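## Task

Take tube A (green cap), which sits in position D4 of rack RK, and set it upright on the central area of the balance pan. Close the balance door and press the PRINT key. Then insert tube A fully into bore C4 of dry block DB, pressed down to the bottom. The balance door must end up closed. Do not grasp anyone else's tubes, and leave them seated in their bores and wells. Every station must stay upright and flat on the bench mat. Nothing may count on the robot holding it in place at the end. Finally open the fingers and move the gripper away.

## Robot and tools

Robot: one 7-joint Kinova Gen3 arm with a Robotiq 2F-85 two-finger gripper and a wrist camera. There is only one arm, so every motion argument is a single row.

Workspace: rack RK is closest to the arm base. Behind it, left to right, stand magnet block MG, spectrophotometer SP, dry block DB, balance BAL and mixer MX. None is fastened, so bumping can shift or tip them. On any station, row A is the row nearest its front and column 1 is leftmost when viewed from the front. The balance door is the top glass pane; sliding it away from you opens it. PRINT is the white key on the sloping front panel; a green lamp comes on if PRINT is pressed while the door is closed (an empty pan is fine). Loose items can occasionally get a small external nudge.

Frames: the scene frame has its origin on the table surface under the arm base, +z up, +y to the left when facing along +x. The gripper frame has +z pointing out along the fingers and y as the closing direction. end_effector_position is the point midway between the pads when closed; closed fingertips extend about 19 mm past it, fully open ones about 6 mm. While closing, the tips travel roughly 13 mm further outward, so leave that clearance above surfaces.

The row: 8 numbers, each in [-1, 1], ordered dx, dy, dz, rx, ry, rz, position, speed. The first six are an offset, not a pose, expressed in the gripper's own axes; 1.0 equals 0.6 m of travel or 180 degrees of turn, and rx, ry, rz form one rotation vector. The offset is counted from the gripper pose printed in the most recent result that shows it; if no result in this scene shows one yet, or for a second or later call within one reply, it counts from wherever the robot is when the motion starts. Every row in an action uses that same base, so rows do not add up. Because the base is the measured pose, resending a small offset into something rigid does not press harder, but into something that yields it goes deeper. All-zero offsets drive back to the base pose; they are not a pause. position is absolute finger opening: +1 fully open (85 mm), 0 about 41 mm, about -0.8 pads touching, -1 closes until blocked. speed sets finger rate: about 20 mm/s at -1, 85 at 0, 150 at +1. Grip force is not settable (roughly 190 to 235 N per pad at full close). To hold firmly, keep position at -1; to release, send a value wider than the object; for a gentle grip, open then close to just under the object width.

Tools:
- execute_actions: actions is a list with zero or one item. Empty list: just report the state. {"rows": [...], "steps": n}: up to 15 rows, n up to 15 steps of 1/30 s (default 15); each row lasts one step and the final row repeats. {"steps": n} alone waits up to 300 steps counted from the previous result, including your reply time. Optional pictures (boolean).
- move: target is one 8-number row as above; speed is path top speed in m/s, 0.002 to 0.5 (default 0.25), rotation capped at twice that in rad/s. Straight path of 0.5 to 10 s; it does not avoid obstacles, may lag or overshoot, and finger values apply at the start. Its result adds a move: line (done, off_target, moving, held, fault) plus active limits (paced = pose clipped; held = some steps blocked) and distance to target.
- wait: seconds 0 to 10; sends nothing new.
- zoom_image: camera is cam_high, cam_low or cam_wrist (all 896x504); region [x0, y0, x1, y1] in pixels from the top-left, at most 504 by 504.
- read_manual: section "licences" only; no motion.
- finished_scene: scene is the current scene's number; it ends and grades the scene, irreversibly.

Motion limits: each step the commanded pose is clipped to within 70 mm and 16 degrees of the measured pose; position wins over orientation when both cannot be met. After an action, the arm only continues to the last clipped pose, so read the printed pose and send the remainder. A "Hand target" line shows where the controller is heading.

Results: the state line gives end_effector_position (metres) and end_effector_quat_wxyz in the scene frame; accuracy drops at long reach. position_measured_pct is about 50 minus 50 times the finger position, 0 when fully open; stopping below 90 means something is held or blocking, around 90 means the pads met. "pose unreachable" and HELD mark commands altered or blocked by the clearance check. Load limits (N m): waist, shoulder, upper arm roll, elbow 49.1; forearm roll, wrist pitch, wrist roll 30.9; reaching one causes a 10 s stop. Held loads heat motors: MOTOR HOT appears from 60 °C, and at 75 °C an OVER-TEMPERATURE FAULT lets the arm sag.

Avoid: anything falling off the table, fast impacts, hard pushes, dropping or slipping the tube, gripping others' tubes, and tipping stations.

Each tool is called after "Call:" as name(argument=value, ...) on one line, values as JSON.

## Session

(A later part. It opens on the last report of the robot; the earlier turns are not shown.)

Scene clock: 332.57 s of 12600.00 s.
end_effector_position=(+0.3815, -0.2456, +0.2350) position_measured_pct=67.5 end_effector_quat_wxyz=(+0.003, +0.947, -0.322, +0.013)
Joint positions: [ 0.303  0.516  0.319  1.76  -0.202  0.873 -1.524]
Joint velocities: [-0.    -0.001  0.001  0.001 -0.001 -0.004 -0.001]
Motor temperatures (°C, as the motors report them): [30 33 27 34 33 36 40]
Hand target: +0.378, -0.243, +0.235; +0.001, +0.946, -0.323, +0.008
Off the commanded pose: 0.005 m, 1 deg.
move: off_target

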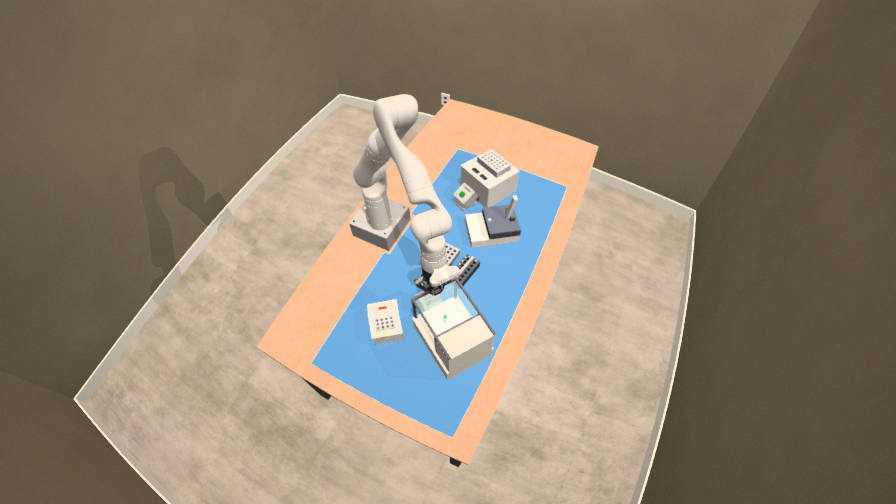

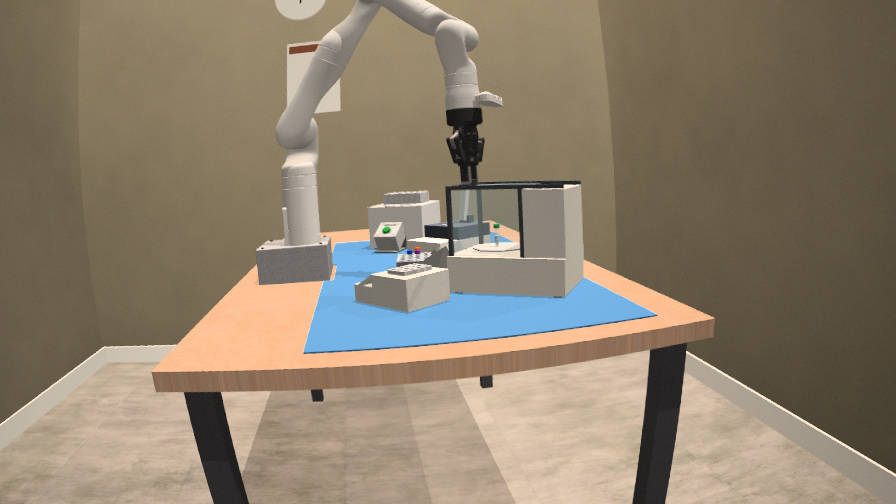

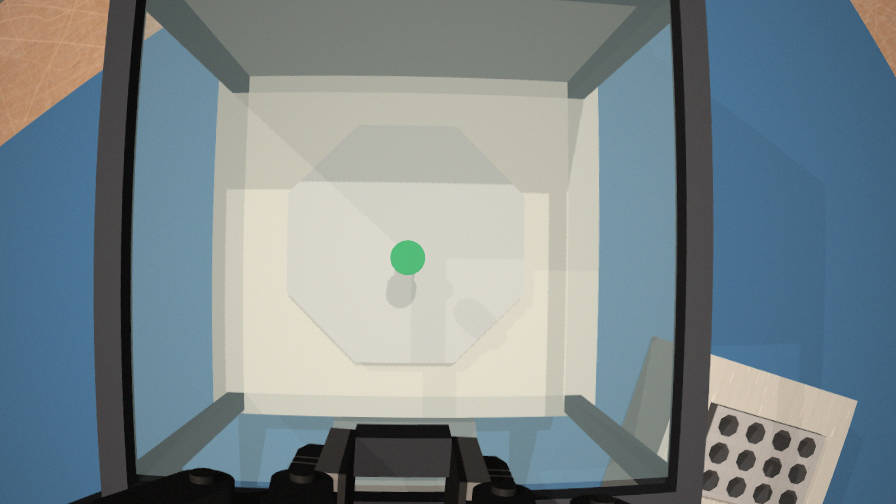

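Call:
move(target=[0.183,-0.013,0,0,-0.006,0,-0.38,0], speed=0.06)

Scene clock: 338.77 s of 12600.00 s.
end_effector_position=(+0.4717, -0.3056, +0.2358) position_measured_pct=67.5 end_effector_quat_wxyz=(+0.000, +0.947, -0.322, +0.001)
Joint positions: [ 0.373  0.749  0.308  1.312 -0.231  1.116 -1.529]
Joint velocities: [ 0.002  0.005  0.001 -0.009  0.001  0.004 -0.001]
Motor temperatures (°C, as the motors report them): [30 33 27 34 33 36 40]
Hand target: +0.474, -0.306, +0.238; +0.000, +0.947, -0.322, +0.004
Off the commanded pose: 0.003 m, 0 deg.
move: done

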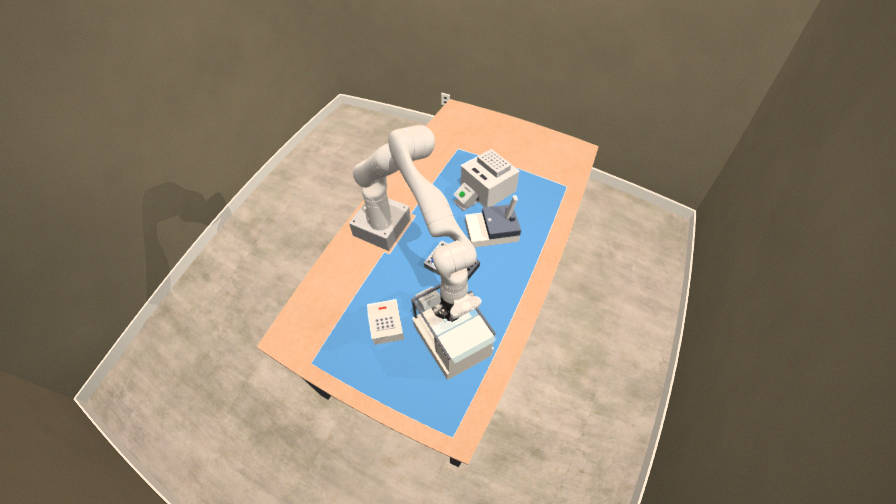

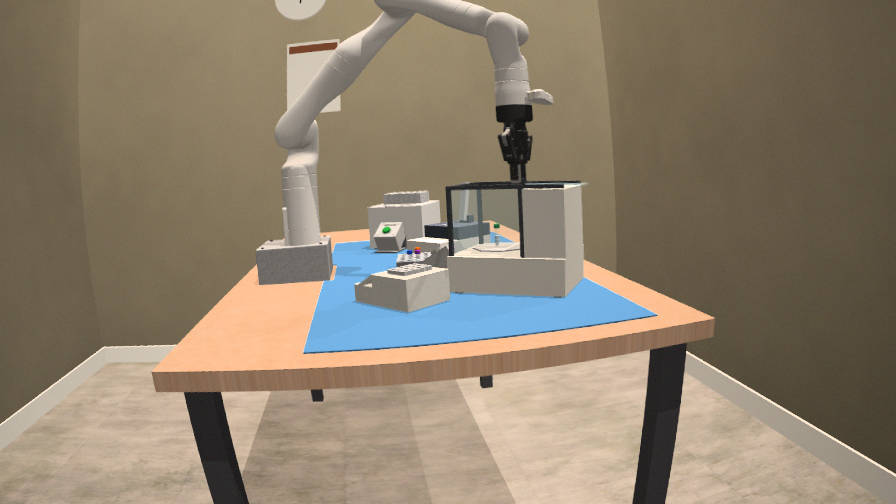

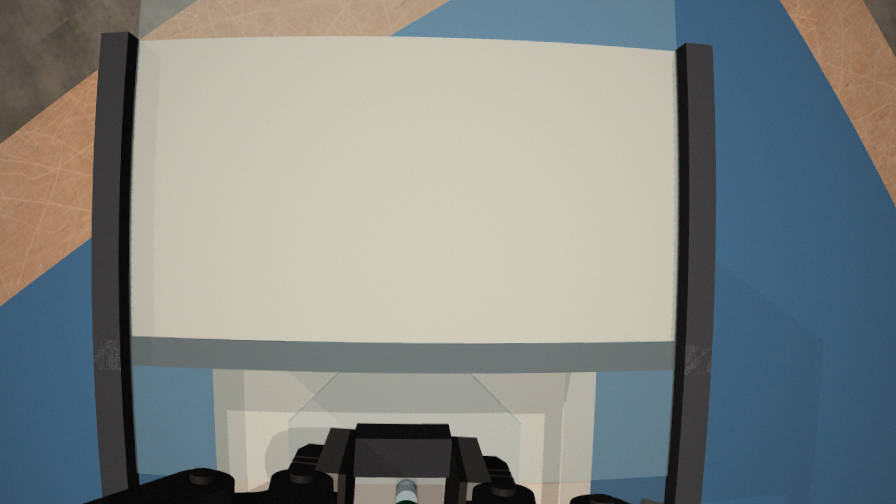

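Call:
move(target=[0.007,0,0,0,0,0,-0.38,0], speed=0.02)

Call:
move(target=[0,0,0,0,0,0,0.1,0.5])

Call:
move(target=[0,0,-0.05,0,0,0,0.1,0.5], speed=0.1)

Call:
move(target=[-0.097,0.004,0,0,0,0,-0.3,0.5], speed=0.15)

Scene clock: 346.47 s of 12600.00 s.
end_effector_position=(+0.4747, -0.3077, +0.2355) position_measured_pct=67.5 end_effector_quat_wxyz=(-0.000, +0.947, -0.322, +0.000)
Joint positions: [ 0.376  0.759  0.308  1.294 -0.232  1.126 -1.53 ]
Joint velocities: [ 0.001  0.002  0.002 -0.003 -0.002 -0.     0.   ]
Motor temperatures (°C, as the motors report them): [30 33 27 34 33 36 40]
Hand target: +0.475, -0.308, +0.236; +0.000, +0.947, -0.322, +0.001
Off the commanded pose: 0.001 m, 0 deg.
move: done

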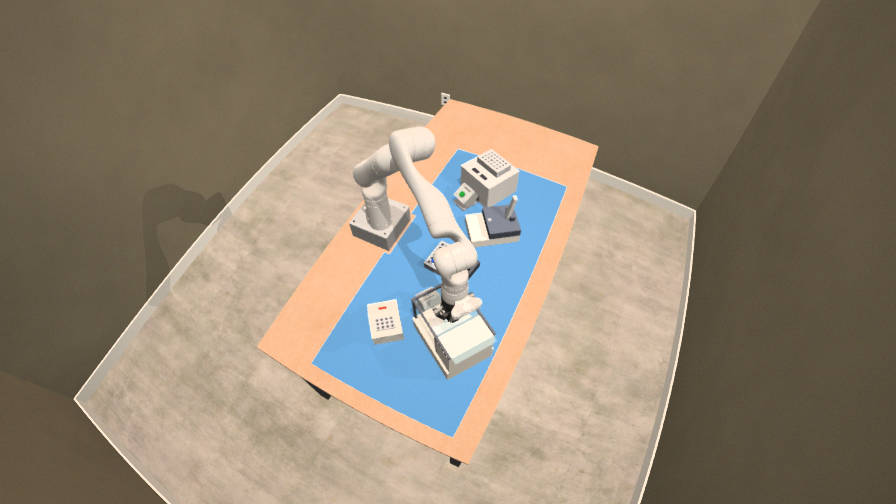

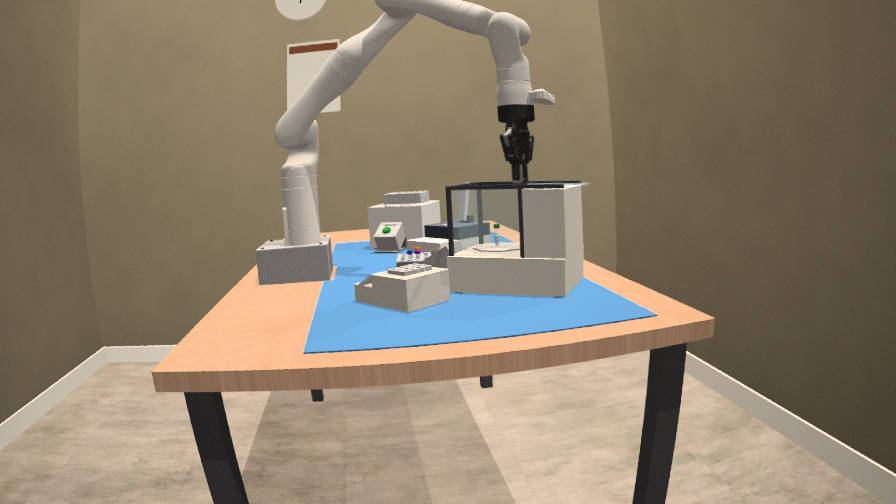

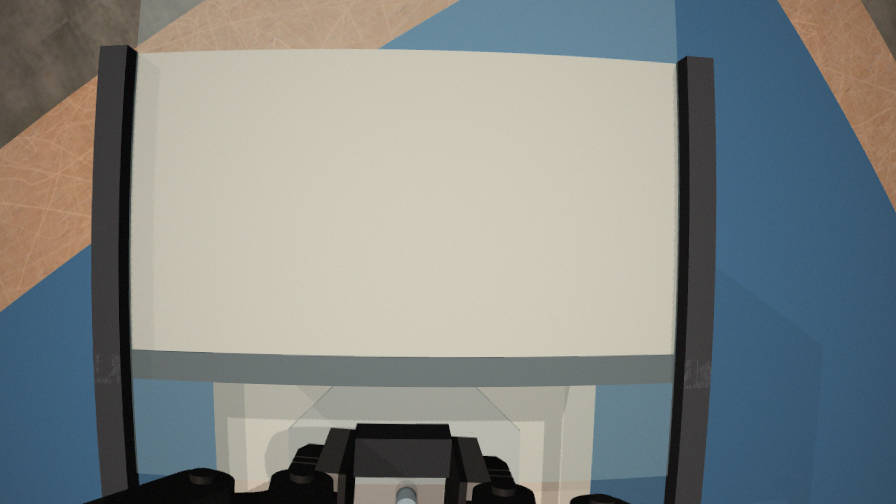

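Scene clock: 347.03 s of 12600.00 s.
end_effector_position=(+0.4747, -0.3077, +0.2355) position_measured_pct=45.2 end_effector_quat_wxyz=(-0.000, +0.947, -0.322, +0.000)
Joint positions: [ 0.376  0.759  0.308  1.294 -0.232  1.126 -1.53 ]
Joint velocities: [ 0.    -0.    -0.     0.001 -0.002 -0.     0.001]
Motor temperatures (°C, as the motors report them): [30 33 27 34 33 36 40]
Hand target: +0.475, -0.308, +0.236; -0.000, +0.947, -0.322, +0.000
Off the commanded pose: 0.000 m, 0 deg.
move: done

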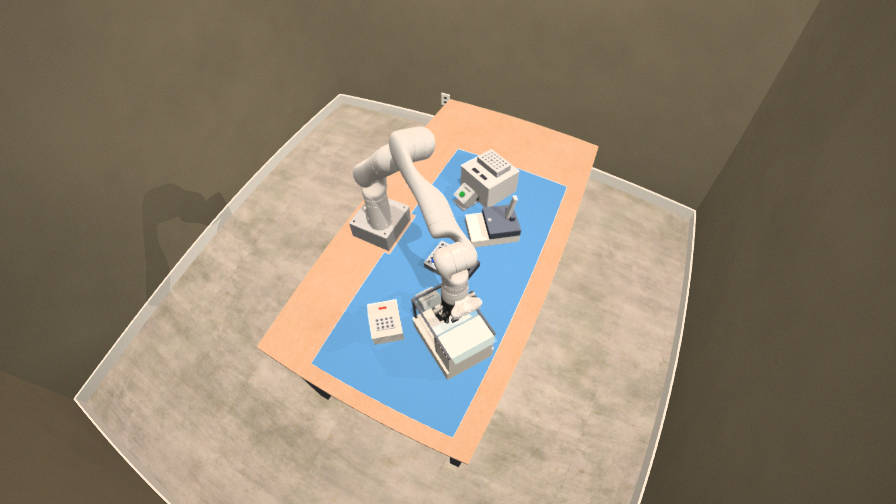

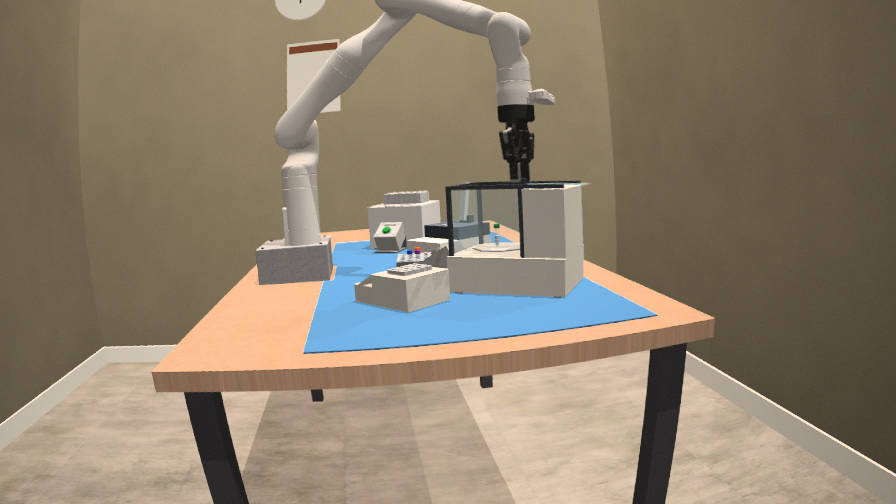

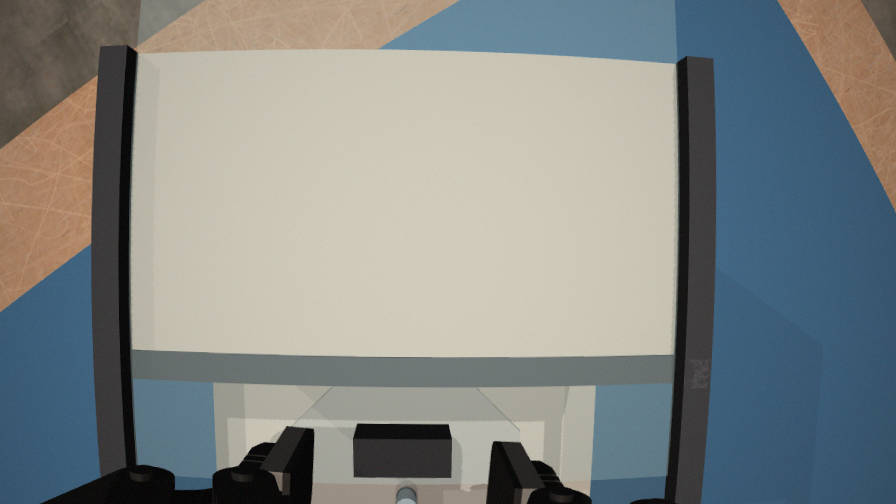

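Scene clock: 347.83 s of 12600.00 s.
end_effector_position=(+0.4746, -0.3076, +0.2654) position_measured_pct=45.2 end_effector_quat_wxyz=(-0.000, +0.947, -0.322, +0.000)
Joint positions: [ 0.374  0.728  0.316  1.25  -0.223  1.199 -1.538]
Joint velocities: [-0.    -0.001  0.    -0.    -0.     0.004 -0.001]
Motor temperatures (°C, as the motors report them): [30 33 27 34 33 36 40]
Hand target: +0.475, -0.308, +0.266; -0.000, +0.947, -0.322, +0.000
Off the commanded pose: 0.000 m, 0 deg.
move: done

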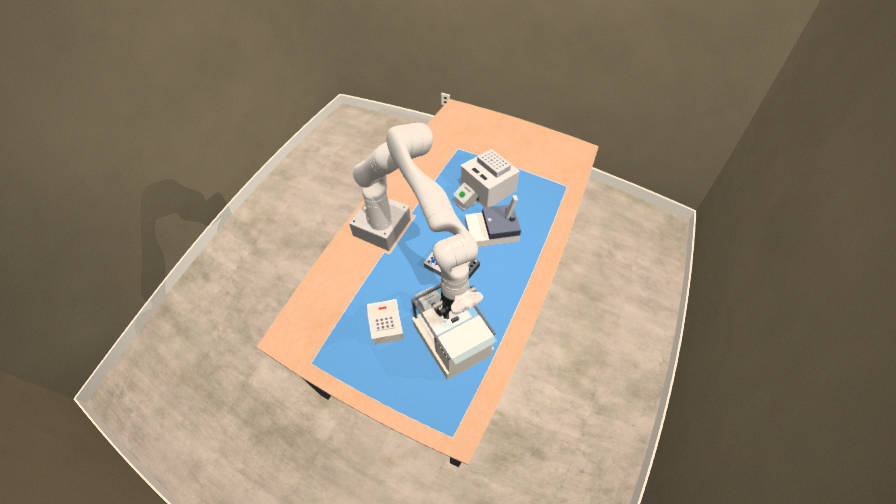

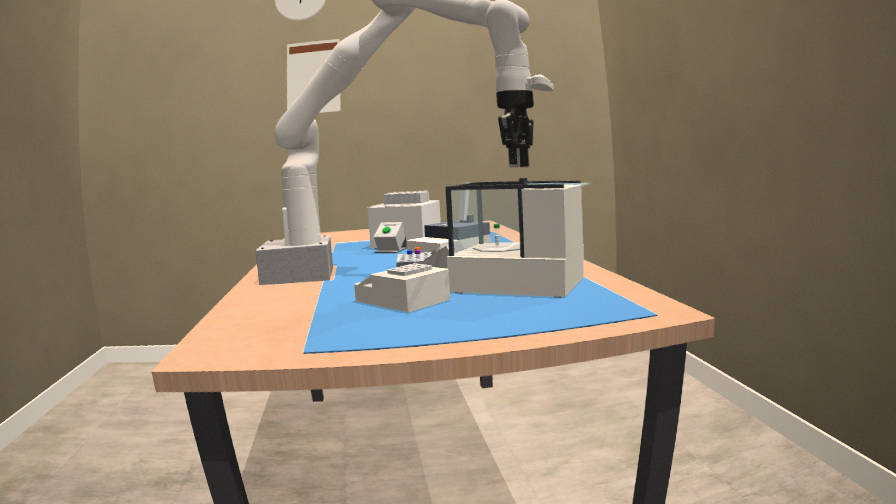

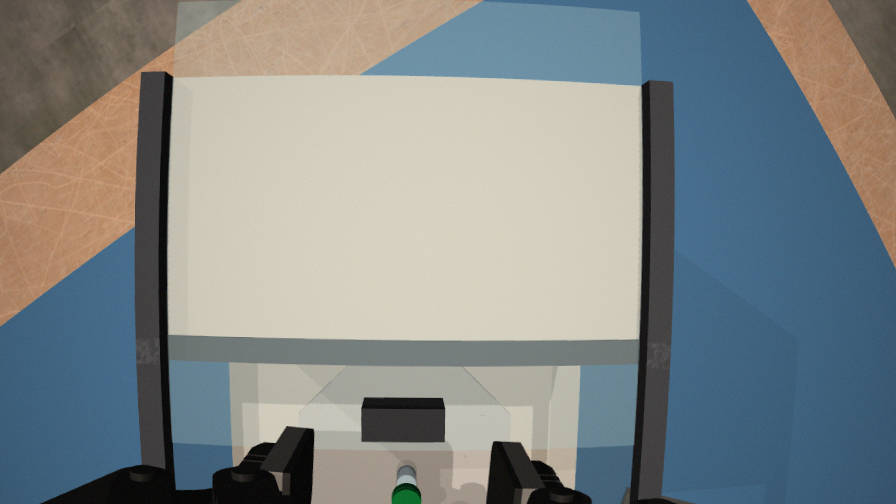

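Scene clock: 348.70 s of 12600.00 s.
end_effector_position=(+0.4268, -0.2744, +0.2647) position_measured_pct=65.1 end_effector_quat_wxyz=(-0.000, +0.947, -0.322, -0.000)
Joint positions: [ 0.332  0.601  0.323  1.492 -0.203  1.084 -1.536]
Joint velocities: [-0.004 -0.011 -0.     0.006  0.    -0.004 -0.001]
Motor temperatures (°C, as the motors report them): [30 33 27 34 33 36 40]
Hand target: +0.427, -0.274, +0.265; -0.000, +0.947, -0.322, +0.000
Off the commanded pose: 0.001 m, 0 deg.
move: done

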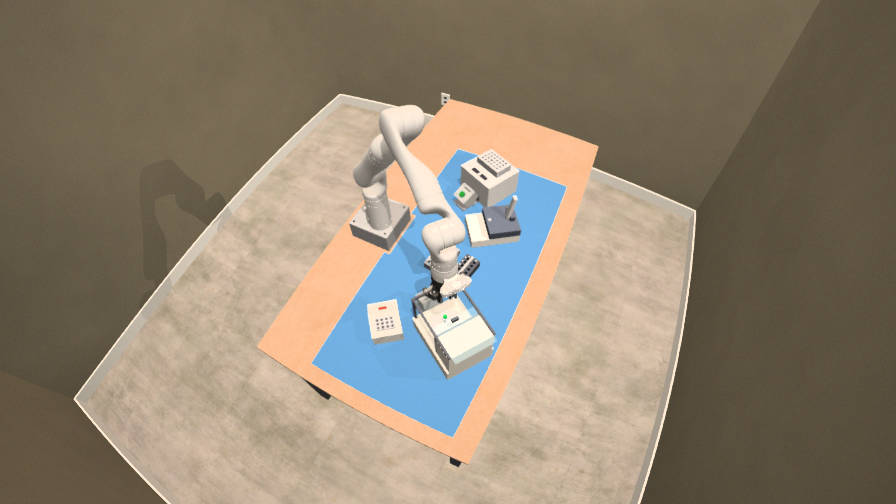

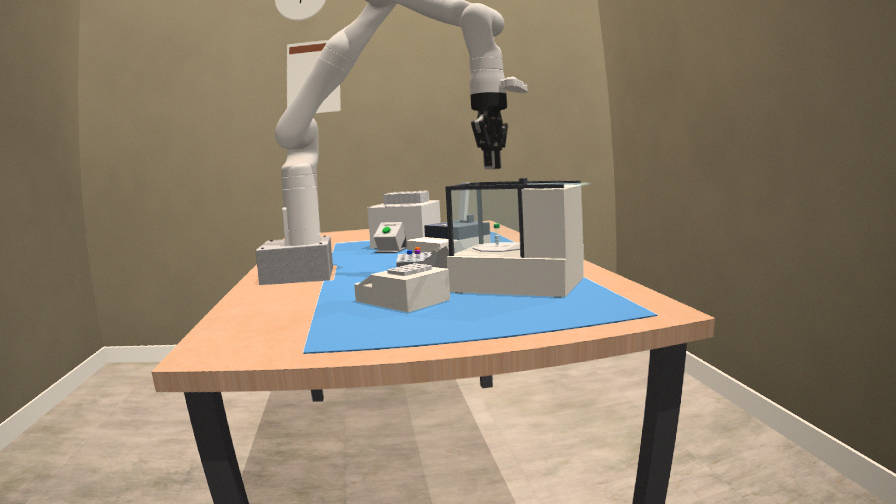

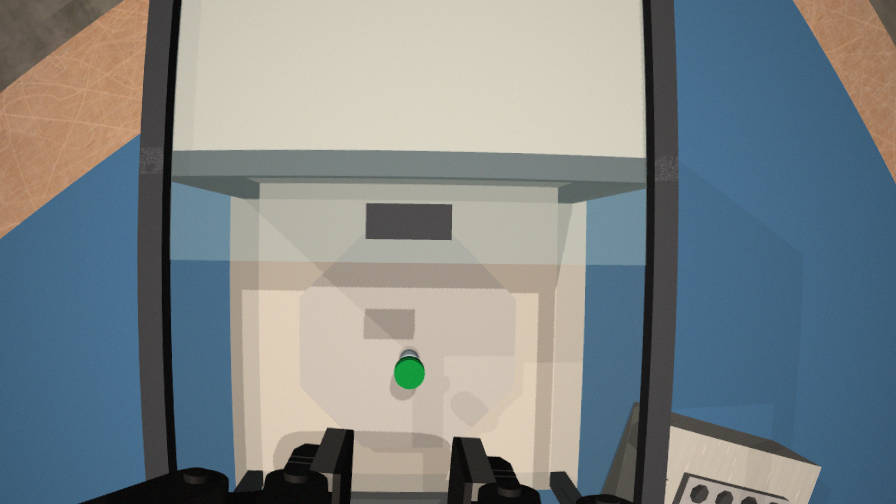

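Aligned. Descend to z 0.1405 (Δ0.1242).

Call:
move(target=[0.001,0,0.17,0,0,0,-0.3,0.5], speed=0.12)

Call:
move(target=[0,0,0.037,0,0,0,-0.3,0.5], speed=0.03)

Scene clock: 353.03 s of 12600.00 s.
end_effector_position=(+0.4274, -0.2749, +0.1631) position_measured_pct=65.1 end_effector_quat_wxyz=(+0.000, +0.947, -0.322, -0.000)
Joint positions: [ 0.358  0.743  0.279  1.605 -0.254  0.832 -1.495]
Joint velocities: [ 0.001  0.004 -0.001 -0.002 -0.002 -0.003  0.001]
Motor temperatures (°C, as the motors report them): [30 33 27 34 33 36 40]
Hand target: +0.427, -0.275, +0.163; +0.000, +0.947, -0.322, -0.000
Off the commanded pose: 0.000 m, 0 deg.
move: done

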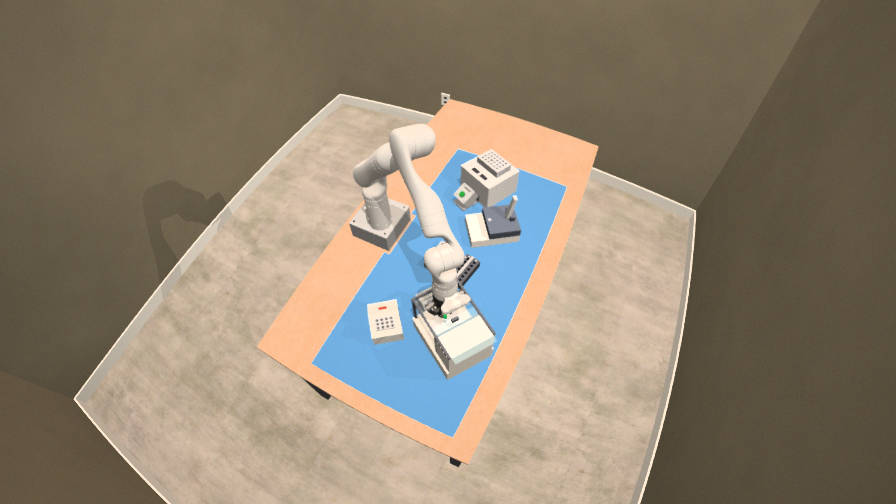

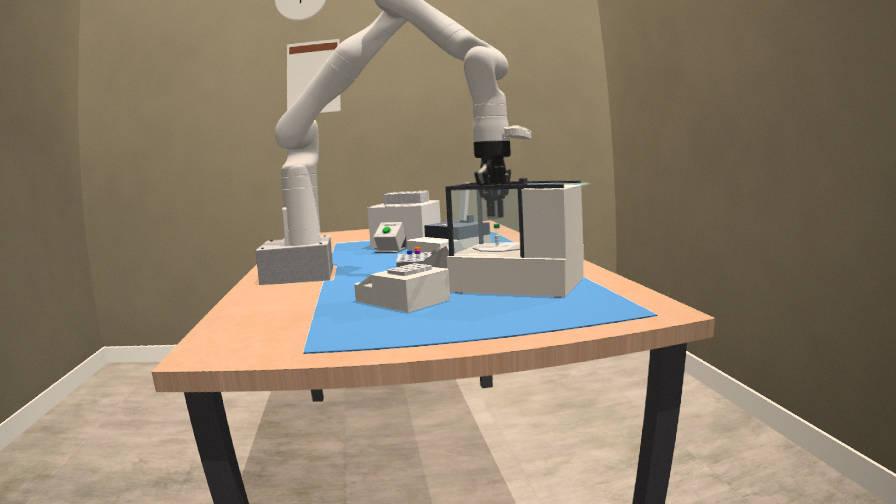

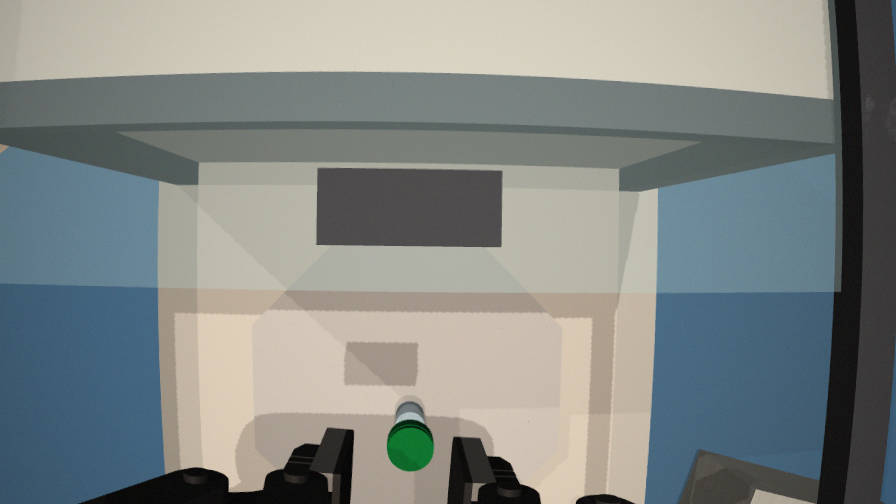

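Scene clock: 354.07 s of 12600.00 s.
end_effector_position=(+0.4275, -0.2750, +0.1411) position_measured_pct=65.1 end_effector_quat_wxyz=(+0.000, +0.947, -0.322, +0.000)
Joint positions: [ 0.366  0.779  0.267  1.62  -0.265  0.781 -1.485]
Joint velocities: [ 0.001  0.003 -0.     0.001 -0.    -0.002  0.001]
Motor temperatures (°C, as the motors report them): [30 33 27 34 33 36 40]
Hand target: +0.427, -0.275, +0.141; +0.000, +0.947, -0.322, -0.000
Off the commanded pose: 0.000 m, 0 deg.
move: done

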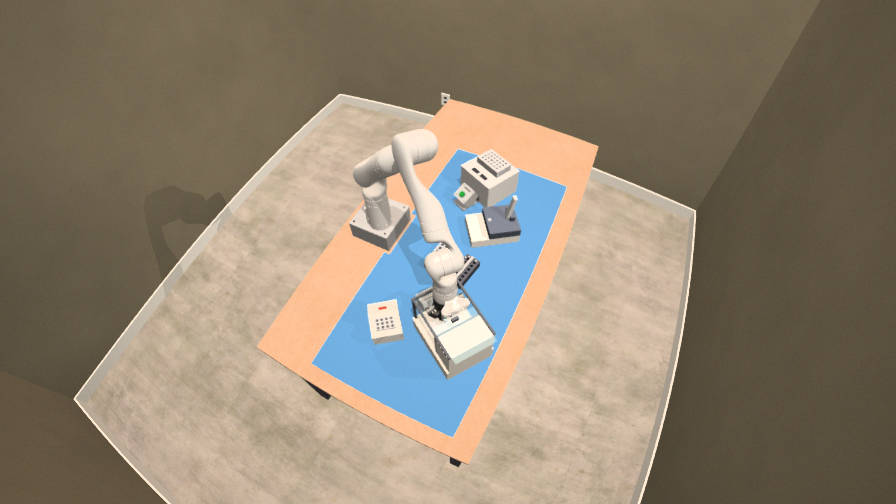

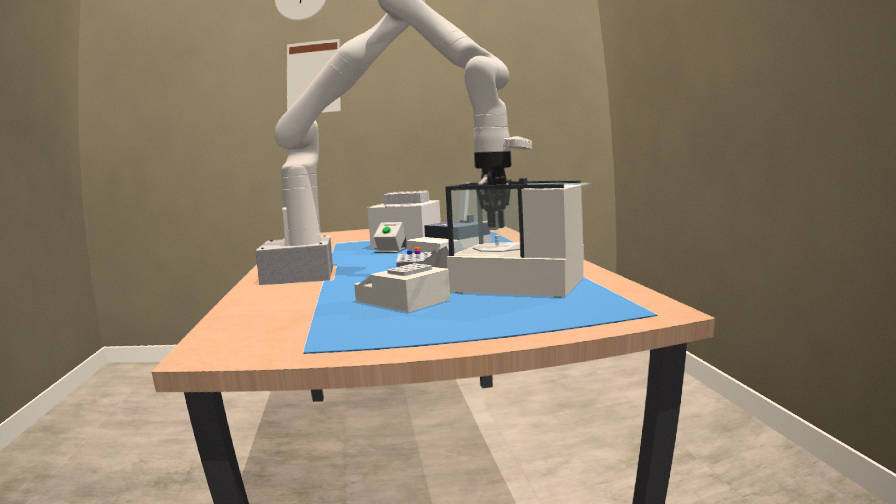

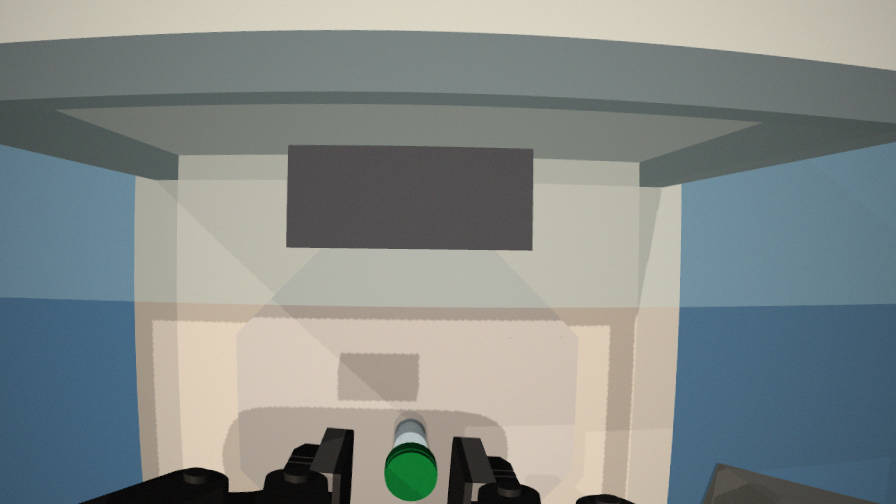

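Call:
move(target=[0,0,0,0,0,0,-0.68,0])

Call:
move(target=[0,0,-0.27,0,0,0,-0.68,0], speed=0.12)

Call:
move(target=[-0.25,0.333,0,0,0,0,-0.68,0], speed=0.2)

Call:
move(target=[0,0,0.12,0,0,0,-0.68,0], speed=0.12)

Scene clock: 366.70 s of 12600.00 s.
end_effector_position=(+0.4275, -0.2750, +0.1410) position_measured_pct=81.0 end_effector_quat_wxyz=(+0.000, +0.947, -0.322, +0.000)
Joint positions: [ 0.366  0.779  0.267  1.62  -0.265  0.781 -1.485]
Joint velocities: [-0.    -0.    -0.001 -0.001  0.     0.002  0.   ]
Motor temperatures (°C, as the motors report them): [30 34 27 34 33 36 40]
Hand target: +0.427, -0.275, +0.141; +0.000, +0.947, -0.322, +0.000
Off the commanded pose: 0.000 m, 0 deg.
move: done

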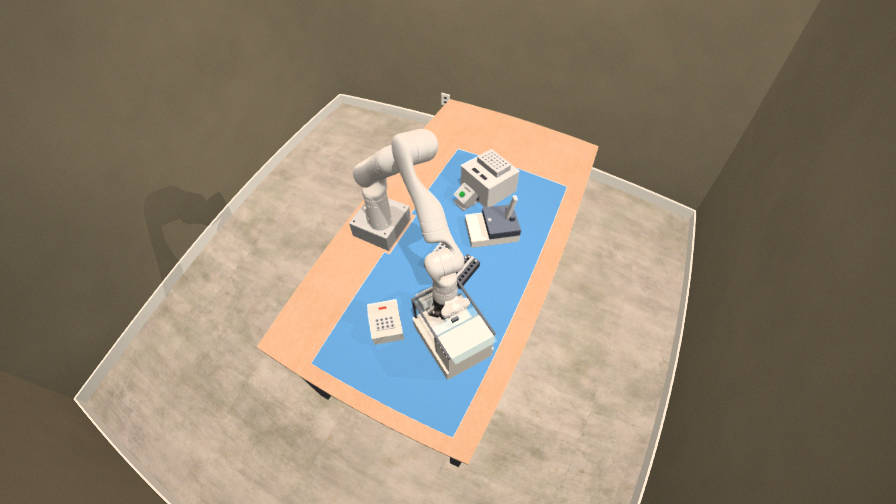

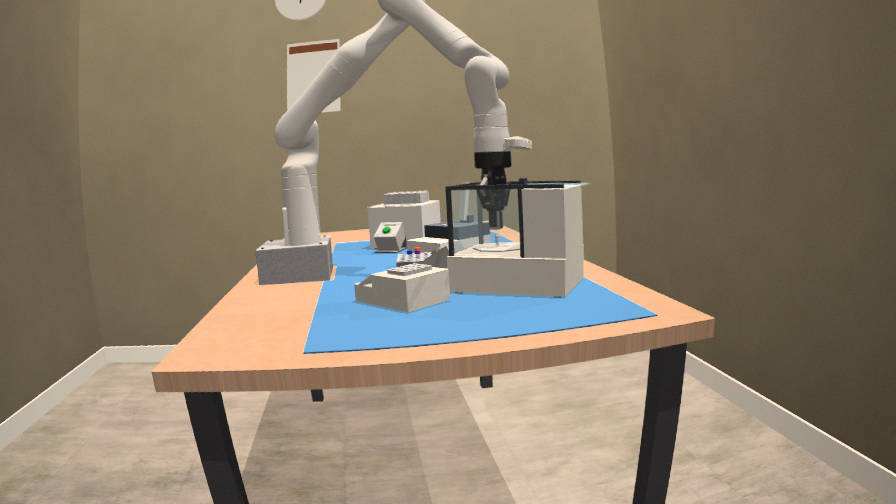

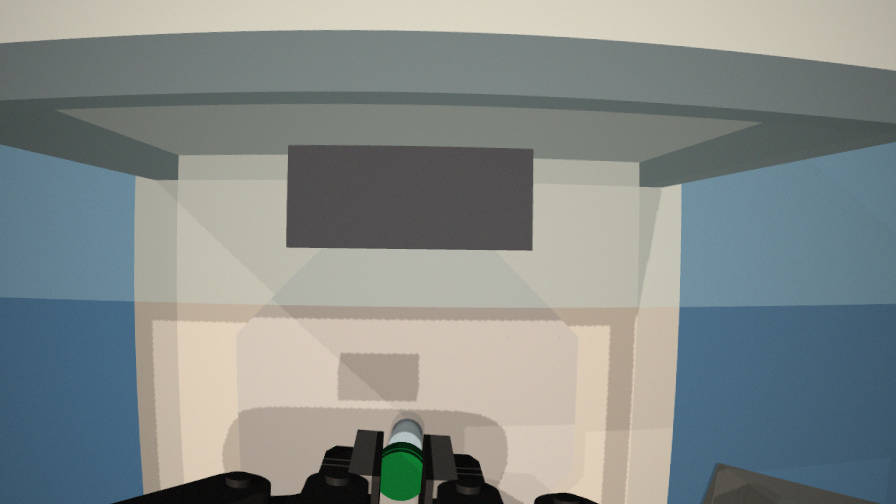

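Scene clock: 368.47 s of 12600.00 s.
end_effector_position=(+0.4273, -0.2746, +0.3028) position_measured_pct=81.0 end_effector_quat_wxyz=(-0.000, +0.947, -0.322, -0.000)
Joint positions: [ 0.327  0.563  0.334  1.427 -0.189  1.187 -1.549]
Joint velocities: [-0.    -0.001  0.001 -0.002  0.001  0.003 -0.001]
Motor temperatures (°C, as the motors report them): [30 34 27 34 33 36 40]
Hand target: +0.427, -0.275, +0.303; -0.000, +0.947, -0.322, +0.000
Off the commanded pose: 0.001 m, 0 deg.
move: done

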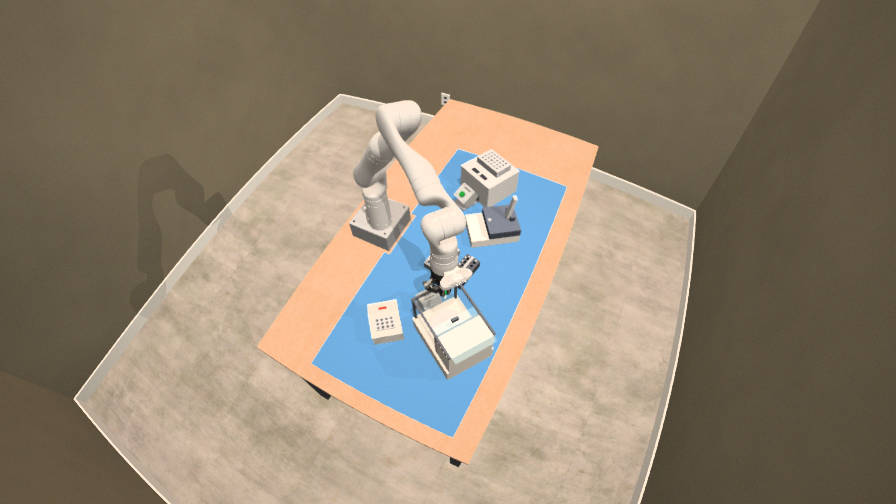

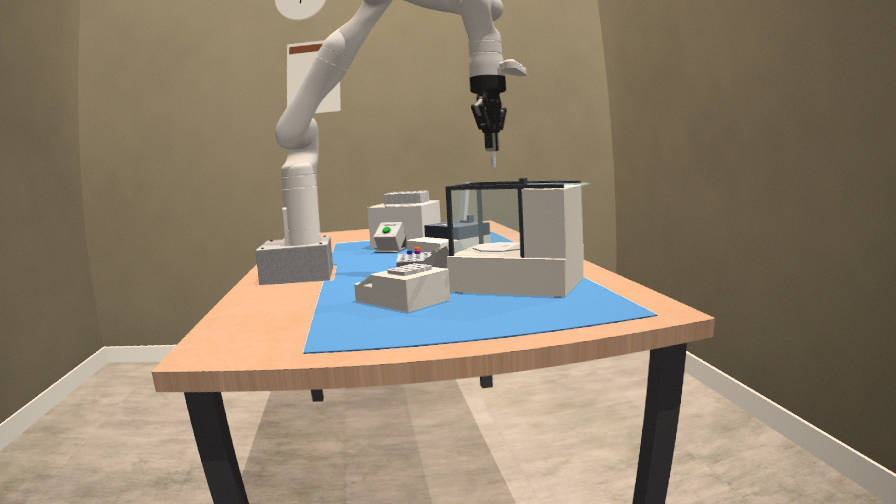

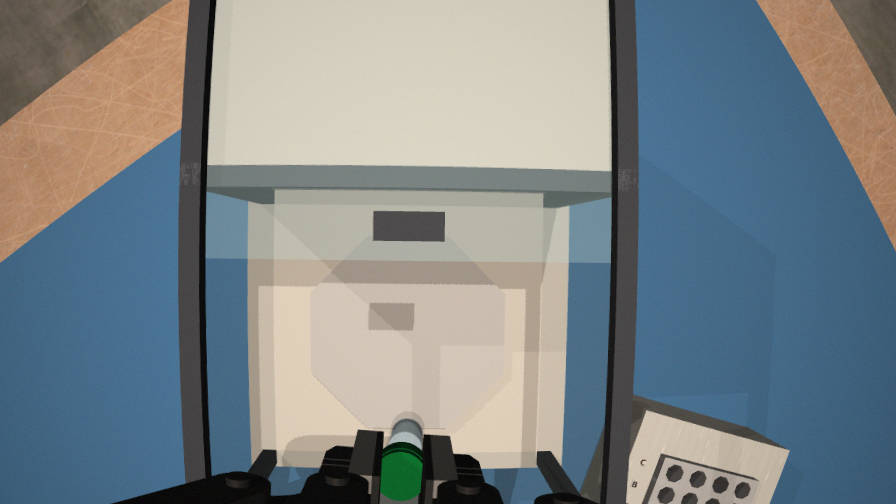

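Scene clock: 370.23 s of 12600.00 s.
end_effector_position=(+0.1874, -0.3417, +0.3024) position_measured_pct=81.0 end_effector_quat_wxyz=(-0.001, +0.947, -0.322, +0.000)
Joint positions: [ 0.681  0.31   0.429  1.835 -0.148  1.029 -1.065]
Joint velocities: [ 0.004 -0.001  0.003  0.    -0.002  0.     0.003]
Motor temperatures (°C, as the motors report them): [30 34 27 34 33 36 40]
Hand target: +0.187, -0.342, +0.302; -0.001, +0.947, -0.322, +0.001
Off the commanded pose: 0.001 m, 0 deg.
move: done

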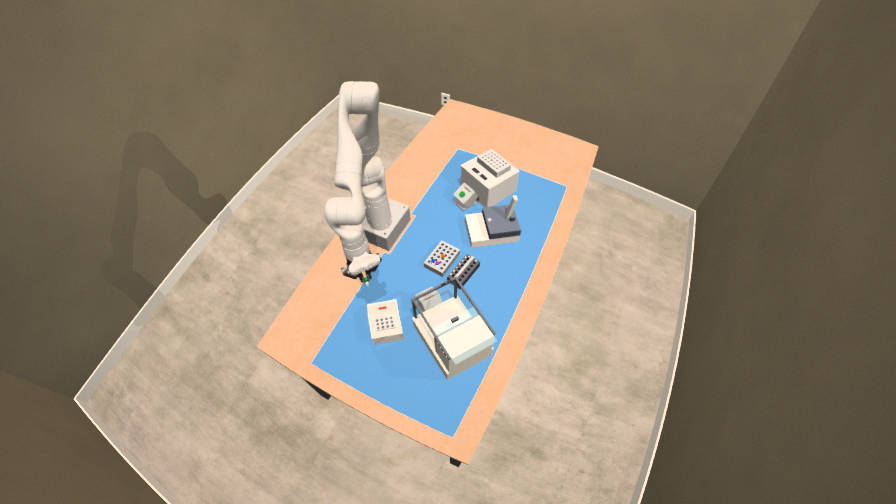

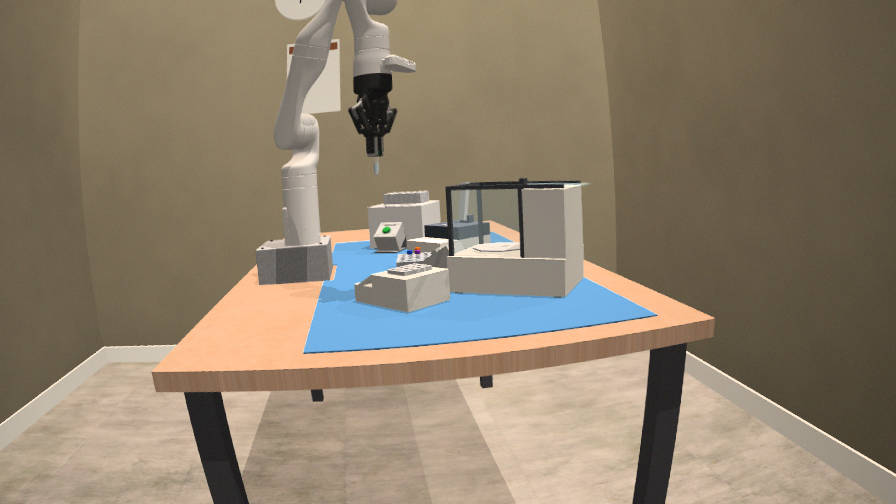

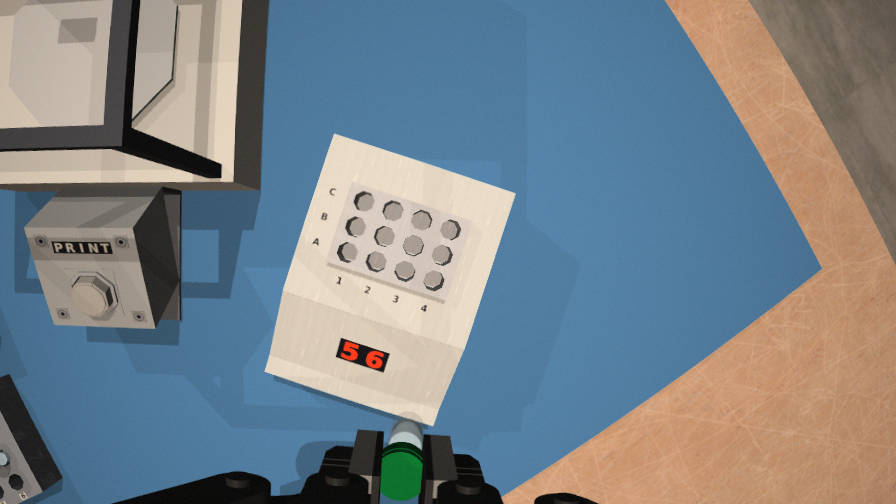

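Scene clock: 371.27 s of 12600.00 s.
end_effector_position=(+0.1876, -0.3418, +0.2307) position_measured_pct=81.0 end_effector_quat_wxyz=(-0.000, +0.947, -0.322, +0.001)
Joint positions: [ 0.72   0.424  0.393  1.951 -0.219  0.809 -1.   ]
Joint velocities: [ 0.003  0.005 -0.001  0.003 -0.002 -0.003  0.001]
Motor temperatures (°C, as the motors report them): [30 34 27 34 33 36 40]
Hand target: +0.188, -0.342, +0.231; -0.000, +0.947, -0.322, +0.000
Off the commanded pose: 0.000 m, 0 deg.
move: done

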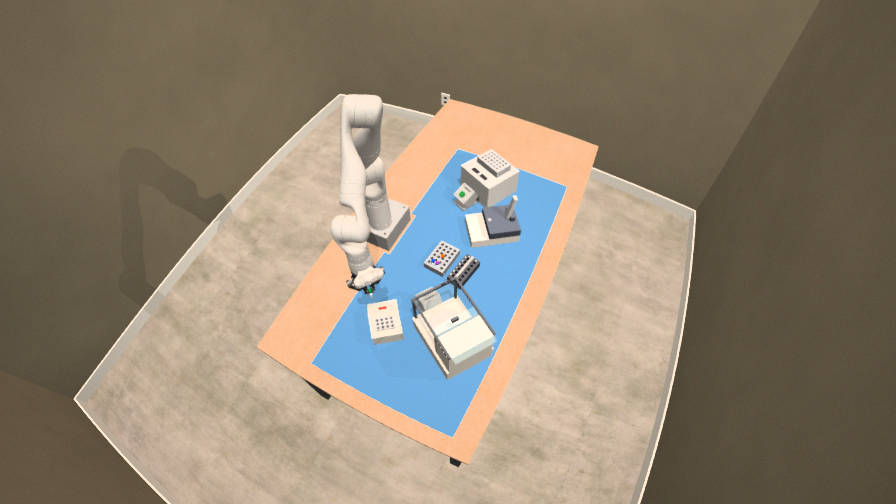

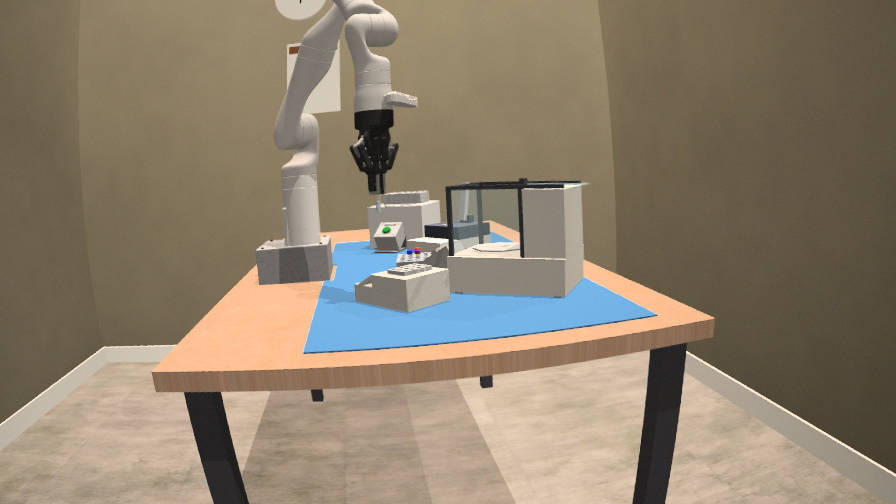

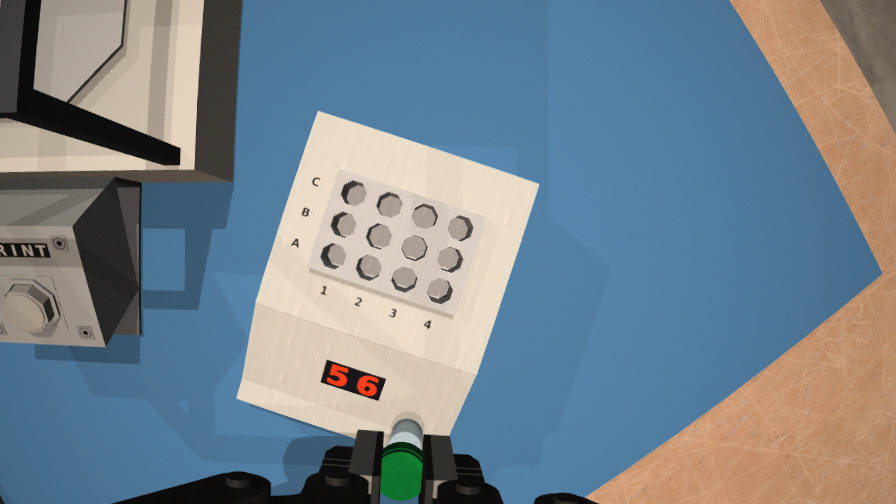

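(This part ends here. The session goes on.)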